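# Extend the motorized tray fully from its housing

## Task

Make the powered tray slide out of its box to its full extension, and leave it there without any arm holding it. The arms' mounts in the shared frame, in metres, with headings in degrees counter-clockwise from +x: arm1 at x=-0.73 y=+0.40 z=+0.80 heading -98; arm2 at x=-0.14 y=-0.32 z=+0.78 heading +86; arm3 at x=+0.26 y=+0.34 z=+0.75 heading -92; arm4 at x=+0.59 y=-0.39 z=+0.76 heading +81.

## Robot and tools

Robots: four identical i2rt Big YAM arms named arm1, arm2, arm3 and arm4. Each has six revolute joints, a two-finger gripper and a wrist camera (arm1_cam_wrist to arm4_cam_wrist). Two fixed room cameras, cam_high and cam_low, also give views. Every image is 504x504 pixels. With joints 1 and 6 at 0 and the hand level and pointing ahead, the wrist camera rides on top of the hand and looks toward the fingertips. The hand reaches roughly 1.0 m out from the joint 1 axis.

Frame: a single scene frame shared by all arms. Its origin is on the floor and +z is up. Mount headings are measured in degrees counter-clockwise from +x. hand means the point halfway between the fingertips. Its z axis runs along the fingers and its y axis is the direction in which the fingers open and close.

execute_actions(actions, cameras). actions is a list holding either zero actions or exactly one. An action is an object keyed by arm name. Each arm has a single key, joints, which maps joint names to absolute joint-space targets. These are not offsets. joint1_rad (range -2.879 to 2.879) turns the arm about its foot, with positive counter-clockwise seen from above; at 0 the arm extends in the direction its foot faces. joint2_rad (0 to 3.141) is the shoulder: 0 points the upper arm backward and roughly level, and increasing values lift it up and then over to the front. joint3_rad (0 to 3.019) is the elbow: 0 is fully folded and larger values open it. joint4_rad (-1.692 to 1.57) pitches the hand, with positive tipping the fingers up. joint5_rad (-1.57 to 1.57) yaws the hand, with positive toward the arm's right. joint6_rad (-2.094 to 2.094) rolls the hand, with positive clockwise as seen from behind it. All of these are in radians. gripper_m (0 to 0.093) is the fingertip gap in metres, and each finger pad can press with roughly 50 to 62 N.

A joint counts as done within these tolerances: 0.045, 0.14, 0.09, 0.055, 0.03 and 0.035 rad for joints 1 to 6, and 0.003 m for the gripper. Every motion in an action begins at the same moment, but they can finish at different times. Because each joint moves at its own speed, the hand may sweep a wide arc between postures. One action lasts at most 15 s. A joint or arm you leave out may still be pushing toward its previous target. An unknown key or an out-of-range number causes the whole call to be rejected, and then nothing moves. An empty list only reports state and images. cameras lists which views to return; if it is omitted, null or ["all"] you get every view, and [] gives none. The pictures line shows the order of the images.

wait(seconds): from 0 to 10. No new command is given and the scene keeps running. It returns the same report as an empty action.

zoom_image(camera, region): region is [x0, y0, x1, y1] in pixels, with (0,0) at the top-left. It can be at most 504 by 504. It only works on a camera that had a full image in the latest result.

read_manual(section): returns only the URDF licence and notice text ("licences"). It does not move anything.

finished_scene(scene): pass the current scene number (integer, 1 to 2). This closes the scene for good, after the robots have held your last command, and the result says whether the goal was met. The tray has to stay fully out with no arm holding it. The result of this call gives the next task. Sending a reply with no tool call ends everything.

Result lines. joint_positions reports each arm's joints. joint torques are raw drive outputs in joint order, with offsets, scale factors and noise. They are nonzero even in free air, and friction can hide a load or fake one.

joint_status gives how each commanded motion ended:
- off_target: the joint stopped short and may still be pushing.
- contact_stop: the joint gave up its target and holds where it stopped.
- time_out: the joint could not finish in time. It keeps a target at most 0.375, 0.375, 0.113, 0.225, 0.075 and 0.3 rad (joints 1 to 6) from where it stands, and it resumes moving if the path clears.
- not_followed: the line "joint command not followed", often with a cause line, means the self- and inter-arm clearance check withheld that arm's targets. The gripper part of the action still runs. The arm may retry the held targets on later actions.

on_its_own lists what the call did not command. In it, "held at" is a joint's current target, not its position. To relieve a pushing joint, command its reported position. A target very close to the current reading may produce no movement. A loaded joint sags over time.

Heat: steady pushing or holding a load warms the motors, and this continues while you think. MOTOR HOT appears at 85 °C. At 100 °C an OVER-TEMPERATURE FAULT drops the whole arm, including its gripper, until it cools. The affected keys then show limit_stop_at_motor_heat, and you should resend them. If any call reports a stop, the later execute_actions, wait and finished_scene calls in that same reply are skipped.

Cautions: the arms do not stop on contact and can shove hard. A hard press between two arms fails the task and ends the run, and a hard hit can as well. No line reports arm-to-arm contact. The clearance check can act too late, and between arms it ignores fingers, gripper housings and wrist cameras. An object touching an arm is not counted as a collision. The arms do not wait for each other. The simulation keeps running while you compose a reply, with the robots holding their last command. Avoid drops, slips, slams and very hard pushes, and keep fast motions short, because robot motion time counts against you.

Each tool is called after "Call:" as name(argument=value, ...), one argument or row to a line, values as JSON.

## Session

Call:
execute_actions(
  actions=[],
)

Scene clock: 0.00 s.
Joint torques (N m, as the arm reports them, + toward a larger angle): no reading
arm1.joint_positions: joint1_rad=-0.675 joint2_rad=+0.536 joint3_rad=+1.338 joint4_rad=-1.216 joint5_rad=+0.130 joint6_rad=+0.116 gripper_m=+0.095
arm1.joint_status: not commanded
arm1.hand: x=-0.9075 y=+0.2706 z=+1.3636 quat_wxyz=(-0.186, -0.804, -0.227, +0.517) (m; scene frame)
arm2.joint_positions: joint1_rad=+0.038 joint2_rad=+0.501 joint3_rad=+1.626 joint4_rad=-1.496 joint5_rad=+0.082 joint6_rad=+0.421 gripper_m=+0.094
arm2.joint_status: not commanded
arm2.hand: x=-0.1235 y=-0.2026 z=+1.4068 quat_wxyz=(-0.340, +0.418, -0.714, -0.447) (m; scene frame)
arm3.joint_positions: joint1_rad=+0.540 joint2_rad=+0.521 joint3_rad=+1.473 joint4_rad=-1.202 joint5_rad=+0.240 joint6_rad=-0.304 gripper_m=+0.094
arm3.joint_status: not commanded
arm3.hand: x=+0.3088 y=+0.1692 z=+1.3828 quat_wxyz=(-0.416, -0.356, -0.697, +0.463) (m; scene frame)
arm4.joint_positions: joint1_rad=-0.461 joint2_rad=+0.289 joint3_rad=+1.393 joint4_rad=-1.203 joint5_rad=-0.195 joint6_rad=+0.028 gripper_m=+0.094
arm4.joint_status: not commanded
arm4.hand: x=+0.6141 y=-0.2929 z=+1.3801 quat_wxyz=(-0.554, +0.388, -0.633, -0.377) (m; scene frame)
pictures: arm1_cam_wrist, arm2_cam_wrist, arm3_cam_wrist, arm4_cam_wrist, cam_high, cam_low
Images, in order (width x height): arm1_cam_wrist 504x504, arm2_cam_wrist 504x504, arm3_cam_wrist 504x504, arm4_cam_wrist 504x504, cam_high 504x504, cam_low 504x504.

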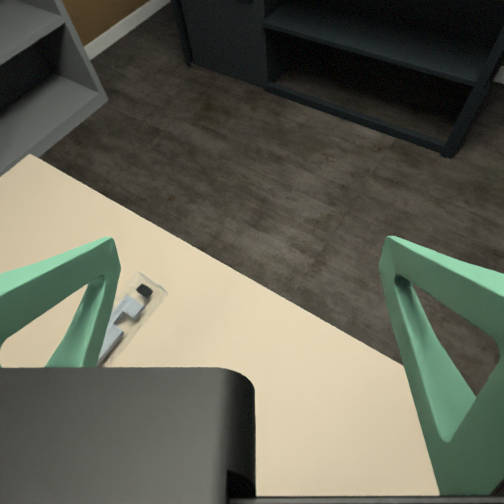

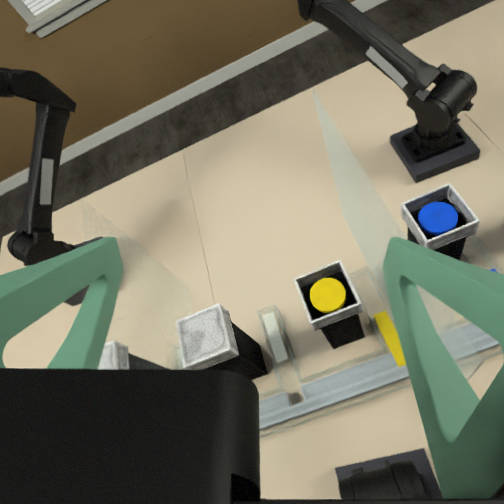

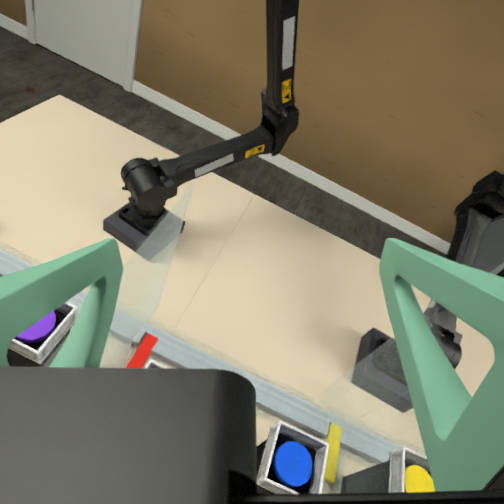

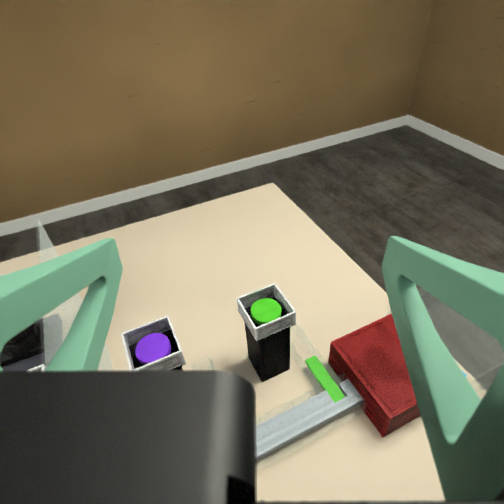

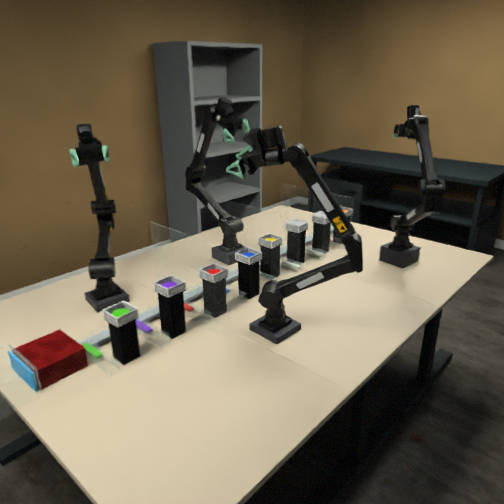

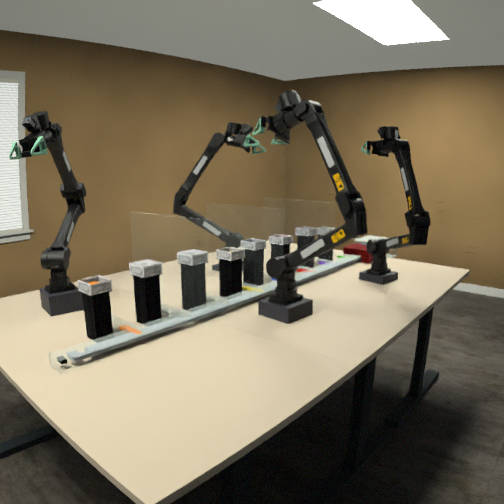

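Call:
execute_actions(
  actions=[
    {"arm1":{"joints":{"joint1_rad":0.03,"joint2_rad":1.286,"joint3_rad":1.21,"joint4_rad":-1.485,"joint5_rad":0,"joint6_rad":0,"gripper_m":0}},"arm2":{"joints":{"joint1_rad":-0.02,"joint2_rad":1.284,"joint3_rad":1.23,"joint4_rad":-1.513,"joint5_rad":0,"joint6_rad":0,"gripper_m":0}},"arm3":{"joints":{"joint1_rad":-0.43,"joint2_rad":1.213,"joint3_rad":1.25,"joint4_rad":-1.6,"joint5_rad":0,"joint6_rad":0,"gripper_m":0}},"arm4":{"joints":{"joint1_rad":-0.24,"joint2_rad":1.55,"joint3_rad":1.56,"joint4_rad":-1.57,"joint5_rad":0,"joint6_rad":0,"gripper_m":0}}},
  ],
)

Scene clock: 9.53 s.
Joint torques (N m, as the arm reports them, + toward a larger angle): arm1=[-0.22 -7.3  10.57  0.17 -0.07 -0.06] | arm2=[-1.73 -8.96 11.73  0.28 -0.17 -0.05] | arm3=[-0.36 -7.79 12.55 -0.24 -0.02  0.04] | arm4=[  0.99 -14.35  11.26  -0.58   0.08  -0.12]
arm1.joint_positions: joint1_rad=+0.029 joint2_rad=+1.289 joint3_rad=+1.202 joint4_rad=-1.478 joint5_rad=+0.002 joint6_rad=+0.006 gripper_m=+0.001
arm1.joint_status: all done
arm1.hand: x=-0.7712 y=+0.0410 z=+1.0418 quat_wxyz=(-0.006, -0.747, -0.665, +0.005) (m; scene frame)
arm2.joint_positions: joint1_rad=-0.009 joint2_rad=+1.272 joint3_rad=+1.215 joint4_rad=-1.506 joint5_rad=+0.003 joint6_rad=+0.011 gripper_m=+0.000
arm2.joint_status: all done
arm2.hand: x=-0.1133 y=+0.0363 z=+1.0221 quat_wxyz=(+0.000, +0.674, -0.738, +0.001) (m; scene frame)
arm3.joint_positions: joint1_rad=-0.429 joint2_rad=+1.218 joint3_rad=+1.233 joint4_rad=-1.588 joint5_rad=+0.000 joint6_rad=-0.008 gripper_m=+0.001
arm3.joint_status: all done
arm3.hand: x=+0.1073 y=+0.0419 z=+1.0242 quat_wxyz=(-0.007, -0.848, -0.530, +0.002) (m; scene frame)
arm4.joint_positions: joint1_rad=-0.243 joint2_rad=+1.559 joint3_rad=+1.546 joint4_rad=-1.562 joint5_rad=-0.003 joint6_rad=+0.008 gripper_m=+0.000
arm4.joint_status: all done
arm4.hand: x=+0.7693 y=+0.0410 z=+1.0171 quat_wxyz=(+0.004, +0.549, -0.836, +0.002) (m; scene frame)
pictures: arm1_cam_wrist, arm2_cam_wrist, arm3_cam_wrist, arm4_cam_wrist, cam_high, cam_low
Images, in order (width x height): arm1_cam_wrist 504x504, arm2_cam_wrist 504x504, arm3_cam_wrist 504x504, arm4_cam_wrist 504x504, cam_high 504x504, cam_low 504x504.

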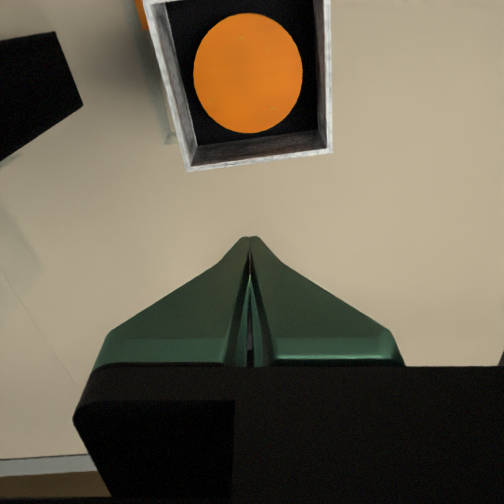

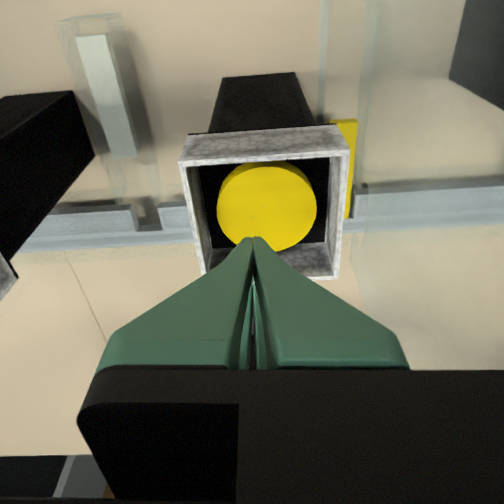

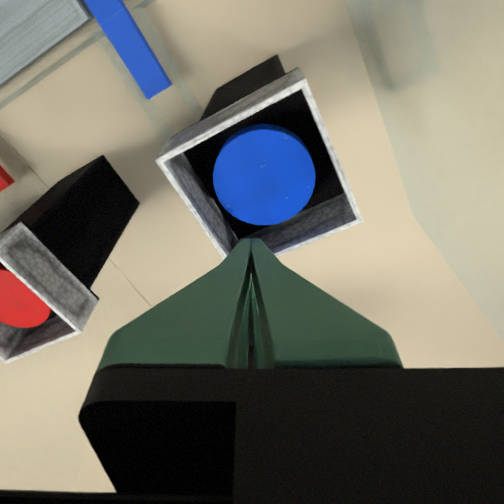

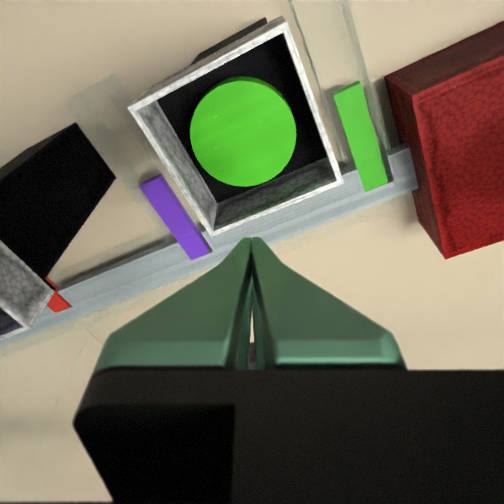

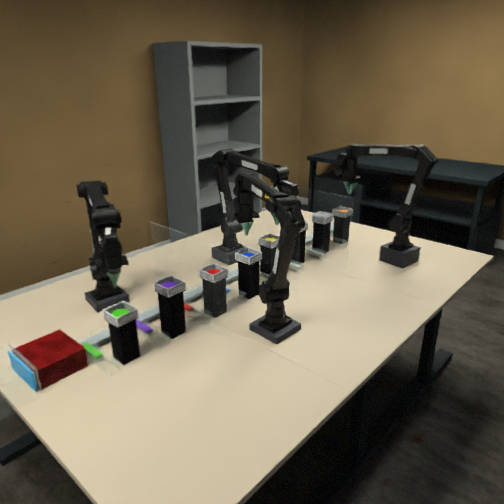

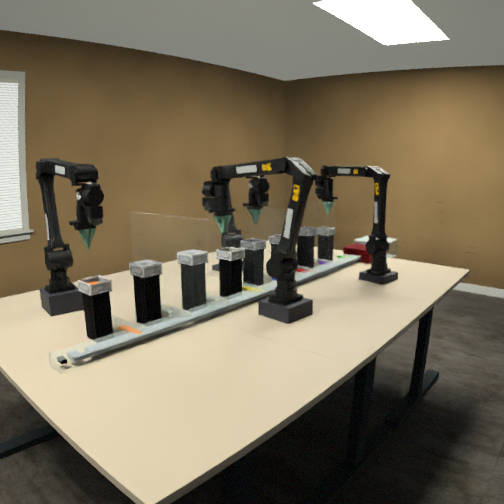

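Call:
execute_actions(
  actions=[
    {"arm1":{"joints":{"joint2_rad":1.43,"joint3_rad":1.27,"joint4_rad":-1.39}},"arm2":{"joints":{"joint1_rad":-0.045,"joint2_rad":1.238,"joint3_rad":1.0,"joint4_rad":-1.337}},"arm3":{"joints":{"joint1_rad":-0.455,"joint2_rad":1.22,"joint3_rad":1.076,"joint4_rad":-1.435}},"arm4":{"joints":{"joint1_rad":-0.225,"joint2_rad":1.62,"joint3_rad":1.49,"joint4_rad":-1.43}}},
  ],
)

Scene clock: 16.00 s.
Joint torques (N m, as the arm reports them, + toward a larger angle): arm1=[ -0.23 -10.17  12.62   0.7   -0.06  -0.08] | arm2=[-1.7  -9.13  9.92  1.   -0.14 -0.06] | arm3=[-0.85 -7.11 11.7   0.63 -0.02  0.04] | arm4=[  1.25 -15.44  10.32   0.25   0.06  -0.12]
arm1.joint_positions: joint1_rad=+0.029 joint2_rad=+1.438 joint3_rad=+1.236 joint4_rad=-1.397 joint5_rad=+0.002 joint6_rad=+0.006 gripper_m=+0.001
arm1.joint_status: all done
arm1.hand: x=-0.7757 y=-0.0016 z=+1.0005 quat_wxyz=(+0.006, -0.746, -0.665, -0.008) (m; scene frame)
arm2.joint_positions: joint1_rad=-0.035 joint2_rad=+1.241 joint3_rad=+1.000 joint4_rad=-1.345 joint5_rad=+0.003 joint6_rad=+0.010 gripper_m=+0.000
arm2.joint_status: all done
arm2.hand: x=-0.1074 y=+0.0073 z=+0.9516 quat_wxyz=(+0.008, +0.665, -0.747, +0.008) (m; scene frame)
arm3.joint_positions: joint1_rad=-0.447 joint2_rad=+1.216 joint3_rad=+1.068 joint4_rad=-1.448 joint5_rad=+0.000 joint6_rad=-0.008 gripper_m=+0.001
arm3.joint_status: all done
arm3.hand: x=+0.1069 y=+0.0532 z=+0.9618 quat_wxyz=(-0.001, -0.853, -0.522, -0.008) (m; scene frame)
arm4.joint_positions: joint1_rad=-0.231 joint2_rad=+1.633 joint3_rad=+1.485 joint4_rad=-1.439 joint5_rad=-0.002 joint6_rad=+0.008 gripper_m=+0.000
arm4.joint_status: all done
arm4.hand: x=+0.7721 y=+0.0621 z=+0.9597 quat_wxyz=(+0.009, +0.554, -0.833, +0.005) (m; scene frame)
pictures: arm1_cam_wrist, arm2_cam_wrist, arm3_cam_wrist, arm4_cam_wrist, cam_high, cam_low
Images, in order (width x height): arm1_cam_wrist 504x504, arm2_cam_wrist 504x504, arm3_cam_wrist 504x504, arm4_cam_wrist 504x504, cam_high 504x504, cam_low 504x504.

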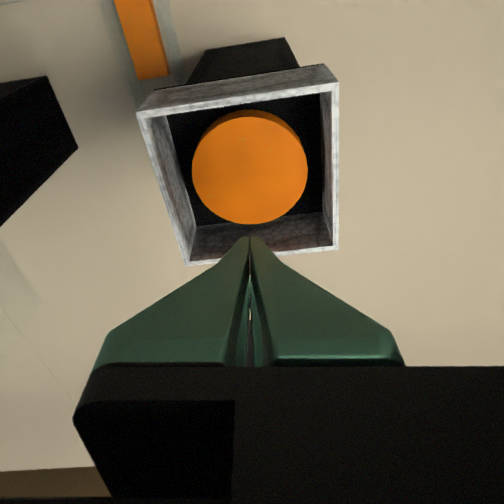

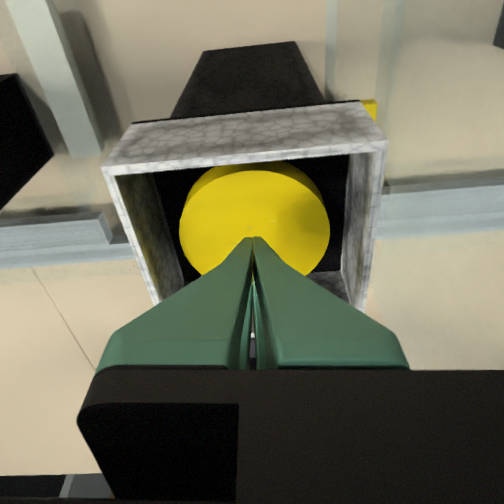

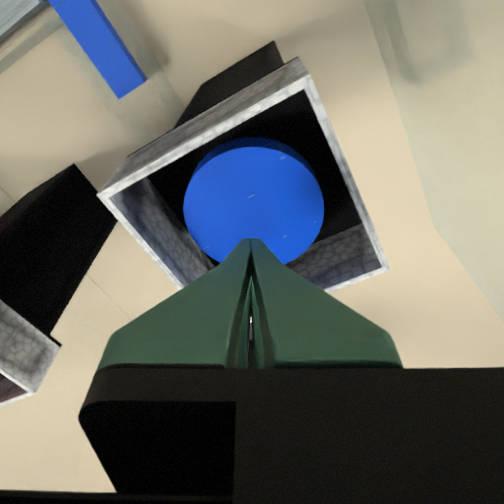

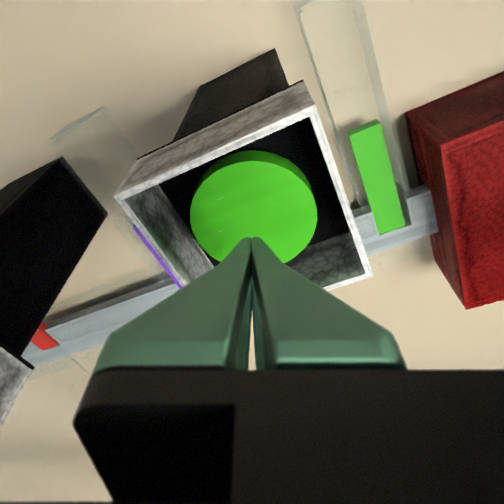

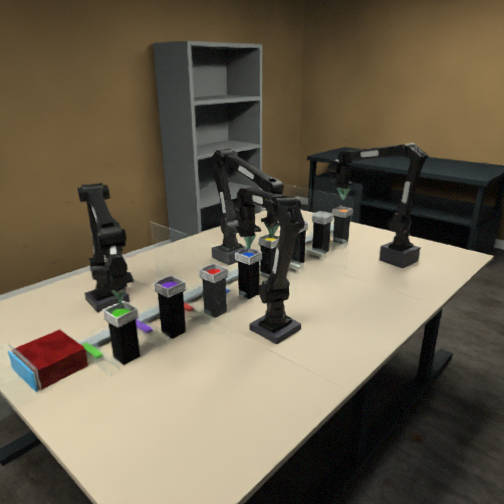

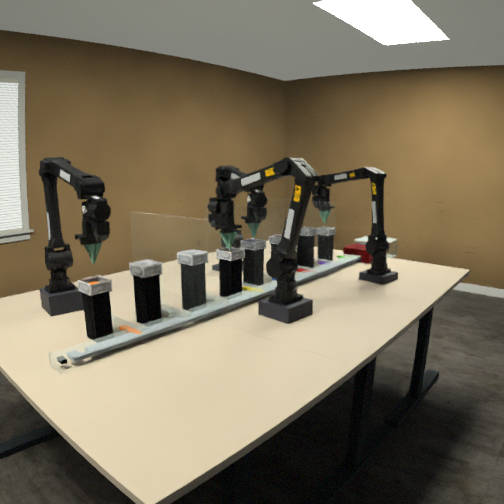

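Call:
execute_actions(
  actions=[
    {"arm1":{"joints":{"joint2_rad":1.5,"joint3_rad":1.08,"joint4_rad":-1.14}},"arm2":{"joints":{"joint2_rad":1.25,"joint3_rad":0.92,"joint4_rad":-1.28}},"arm3":{"joints":{"joint2_rad":1.26,"joint3_rad":0.97,"joint4_rad":-1.3}},"arm4":{"joints":{"joint2_rad":1.63,"joint3_rad":1.32,"joint4_rad":-1.29}}},
  ],
  cameras=[],
)

Call:
execute_actions(
  actions=[
    {"arm1":{"joints":{"joint2_rad":1.6,"joint3_rad":1.0,"joint4_rad":-1.1}},"arm2":{"joints":{"joint2_rad":1.35,"joint3_rad":0.83,"joint4_rad":-1.22}},"arm3":{"joints":{"joint2_rad":1.36,"joint3_rad":0.89,"joint4_rad":-1.26}},"arm4":{"joints":{"joint2_rad":1.72,"joint3_rad":1.24,"joint4_rad":-1.24}}},
  ],
)

Scene clock: 26.73 s.
Joint torques (N m, as the arm reports them, + toward a larger angle): arm1=[-0.15 -8.54  9.23  1.22 -0.06 -0.07] | arm2=[-1.67 -7.92  8.12  1.04 -0.14 -0.05] | arm3=[-0.85 -5.95  9.51  1.07 -0.02  0.03] | arm4=[  1.21 -12.8    7.97   0.33   0.06  -0.12]
arm1.joint_positions: joint1_rad=+0.029 joint2_rad=+1.486 joint3_rad=+1.078 joint4_rad=-1.157 joint5_rad=+0.002 joint6_rad=+0.006 gripper_m=+0.001
arm1.joint_status: all done
arm1.hand: x=-0.7758 y=-0.0057 z=+0.9247 quat_wxyz=(-0.006, -0.747, -0.665, +0.005) (m; scene frame)
arm2.joint_positions: joint1_rad=-0.035 joint2_rad=+1.240 joint3_rad=+0.941 joint4_rad=-1.289 joint5_rad=+0.003 joint6_rad=+0.010 gripper_m=+0.000
arm2.joint_status: all done
arm2.hand: x=-0.1082 y=-0.0001 z=+0.9298 quat_wxyz=(+0.010, +0.665, -0.747, +0.009) (m; scene frame)
arm3.joint_positions: joint1_rad=-0.447 joint2_rad=+1.240 joint3_rad=+0.985 joint4_rad=-1.325 joint5_rad=+0.000 joint6_rad=-0.008 gripper_m=+0.001
arm3.joint_status: all done
arm3.hand: x=+0.1046 y=+0.0481 z=+0.9236 quat_wxyz=(-0.005, -0.853, -0.522, +0.000) (m; scene frame)
arm4.joint_positions: joint1_rad=-0.231 joint2_rad=+1.616 joint3_rad=+1.338 joint4_rad=-1.300 joint5_rad=-0.002 joint6_rad=+0.008 gripper_m=+0.000
arm4.joint_status: all done
arm4.hand: x=+0.7664 y=+0.0481 z=+0.9127 quat_wxyz=(+0.006, +0.554, -0.833, +0.003) (m; scene frame)
pictures: none
No camera images: the call's "cameras" was empty. Leave "cameras" out to get every camera's image.

Scene clock: 28.57 s.
Joint torques (N m, as the arm reports them, + toward a larger angle): arm1=[-0.27 -1.73  3.71  1.34 -0.08 -0.07] | arm2=[-1.68  1.05  1.85  2.85 -0.14 -0.06] | arm3=[-0.86  1.71  3.26  1.94 -0.02  0.03] | arm4=[ 1.23 -5.46  2.98  1.01  0.06 -0.12]
arm1.joint_positions: joint1_rad=+0.029 joint2_rad=+1.489 joint3_rad=+1.062 joint4_rad=-1.119 joint5_rad=+0.002 joint6_rad=+0.006 gripper_m=+0.001
arm1.joint_status: all done
arm1.hand: x=-0.7761 y=-0.0088 z=+0.9180 quat_wxyz=(-0.012, -0.746, -0.665, +0.012) (m; scene frame)
arm2.joint_positions: joint1_rad=-0.035 joint2_rad=+1.240 joint3_rad=+0.924 joint4_rad=-1.264 joint5_rad=+0.003 joint6_rad=+0.010 gripper_m=+0.000
arm2.joint_status: joint3_rad time_out (moved -0.017 of -0.111); the others done
arm2.on_its_own: joint3_rad reads +0.924 and still pushes toward +0.830 since a time_out
arm2.hand: x=-0.1082 y=+0.0000 z=+0.9238 quat_wxyz=(+0.006, +0.665, -0.747, +0.006) (m; scene frame)
arm3.joint_positions: joint1_rad=-0.447 joint2_rad=+1.240 joint3_rad=+0.977 joint4_rad=-1.307 joint5_rad=+0.000 joint6_rad=-0.007 gripper_m=+0.001
arm3.joint_status: all done
arm3.hand: x=+0.1040 y=+0.0469 z=+0.9203 quat_wxyz=(-0.008, -0.853, -0.522, +0.003) (m; scene frame)
arm4.joint_positions: joint1_rad=-0.231 joint2_rad=+1.614 joint3_rad=+1.312 joint4_rad=-1.264 joint5_rad=-0.002 joint6_rad=+0.008 gripper_m=+0.000
arm4.joint_status: all done
arm4.hand: x=+0.7662 y=+0.0477 z=+0.9041 quat_wxyz=(+0.001, +0.554, -0.833, -0.001) (m; scene frame)
pictures: arm1_cam_wrist, arm2_cam_wrist, arm3_cam_wrist, arm4_cam_wrist, cam_high, cam_low
Images, in order (width x height): arm1_cam_wrist 504x504, arm2_cam_wrist 504x504, arm3_cam_wrist 504x504, arm4_cam_wrist 504x504, cam_high 504x504, cam_low 504x504.

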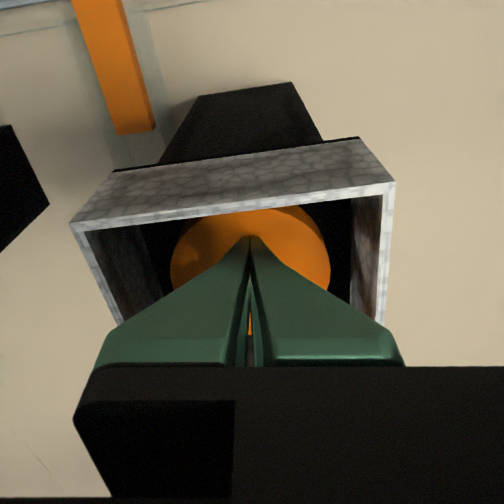

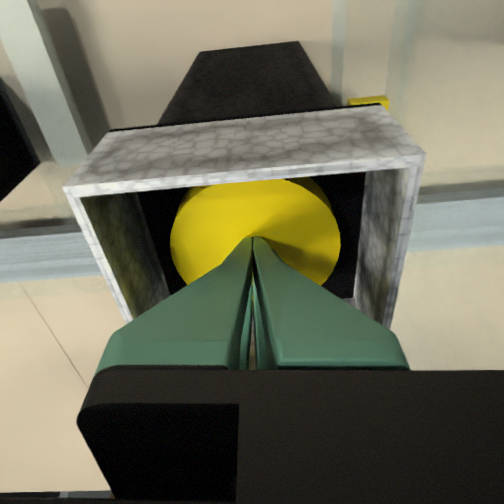

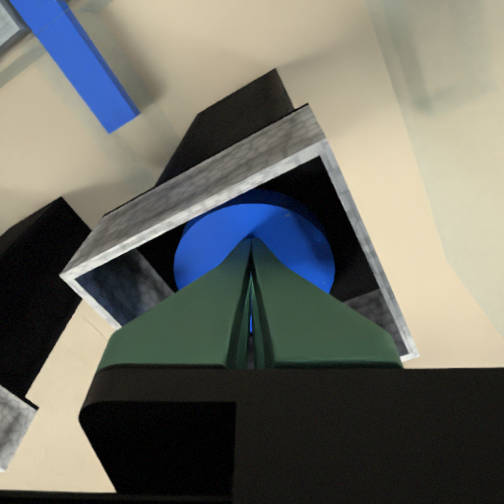

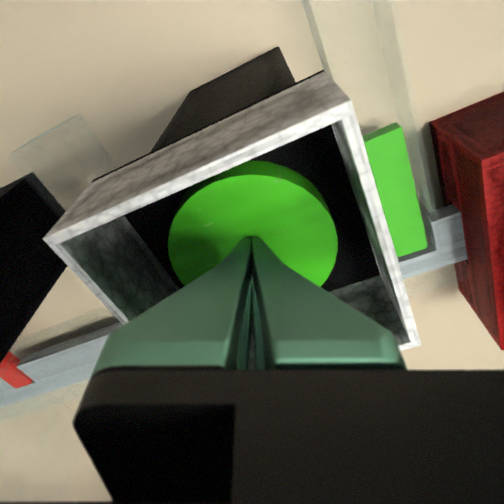

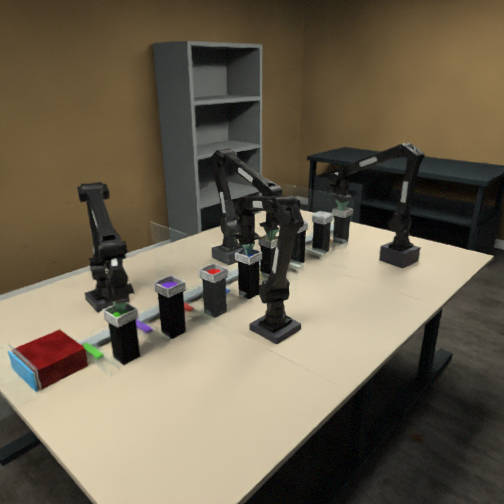

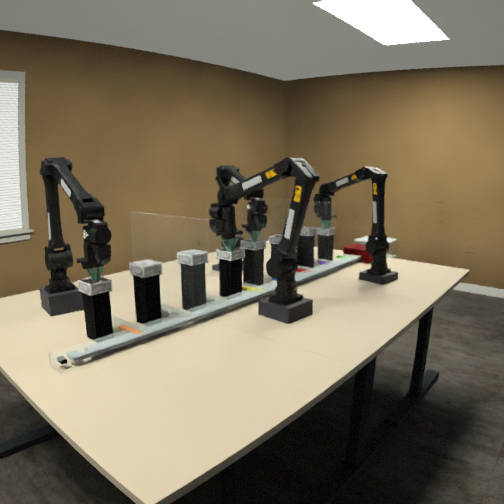

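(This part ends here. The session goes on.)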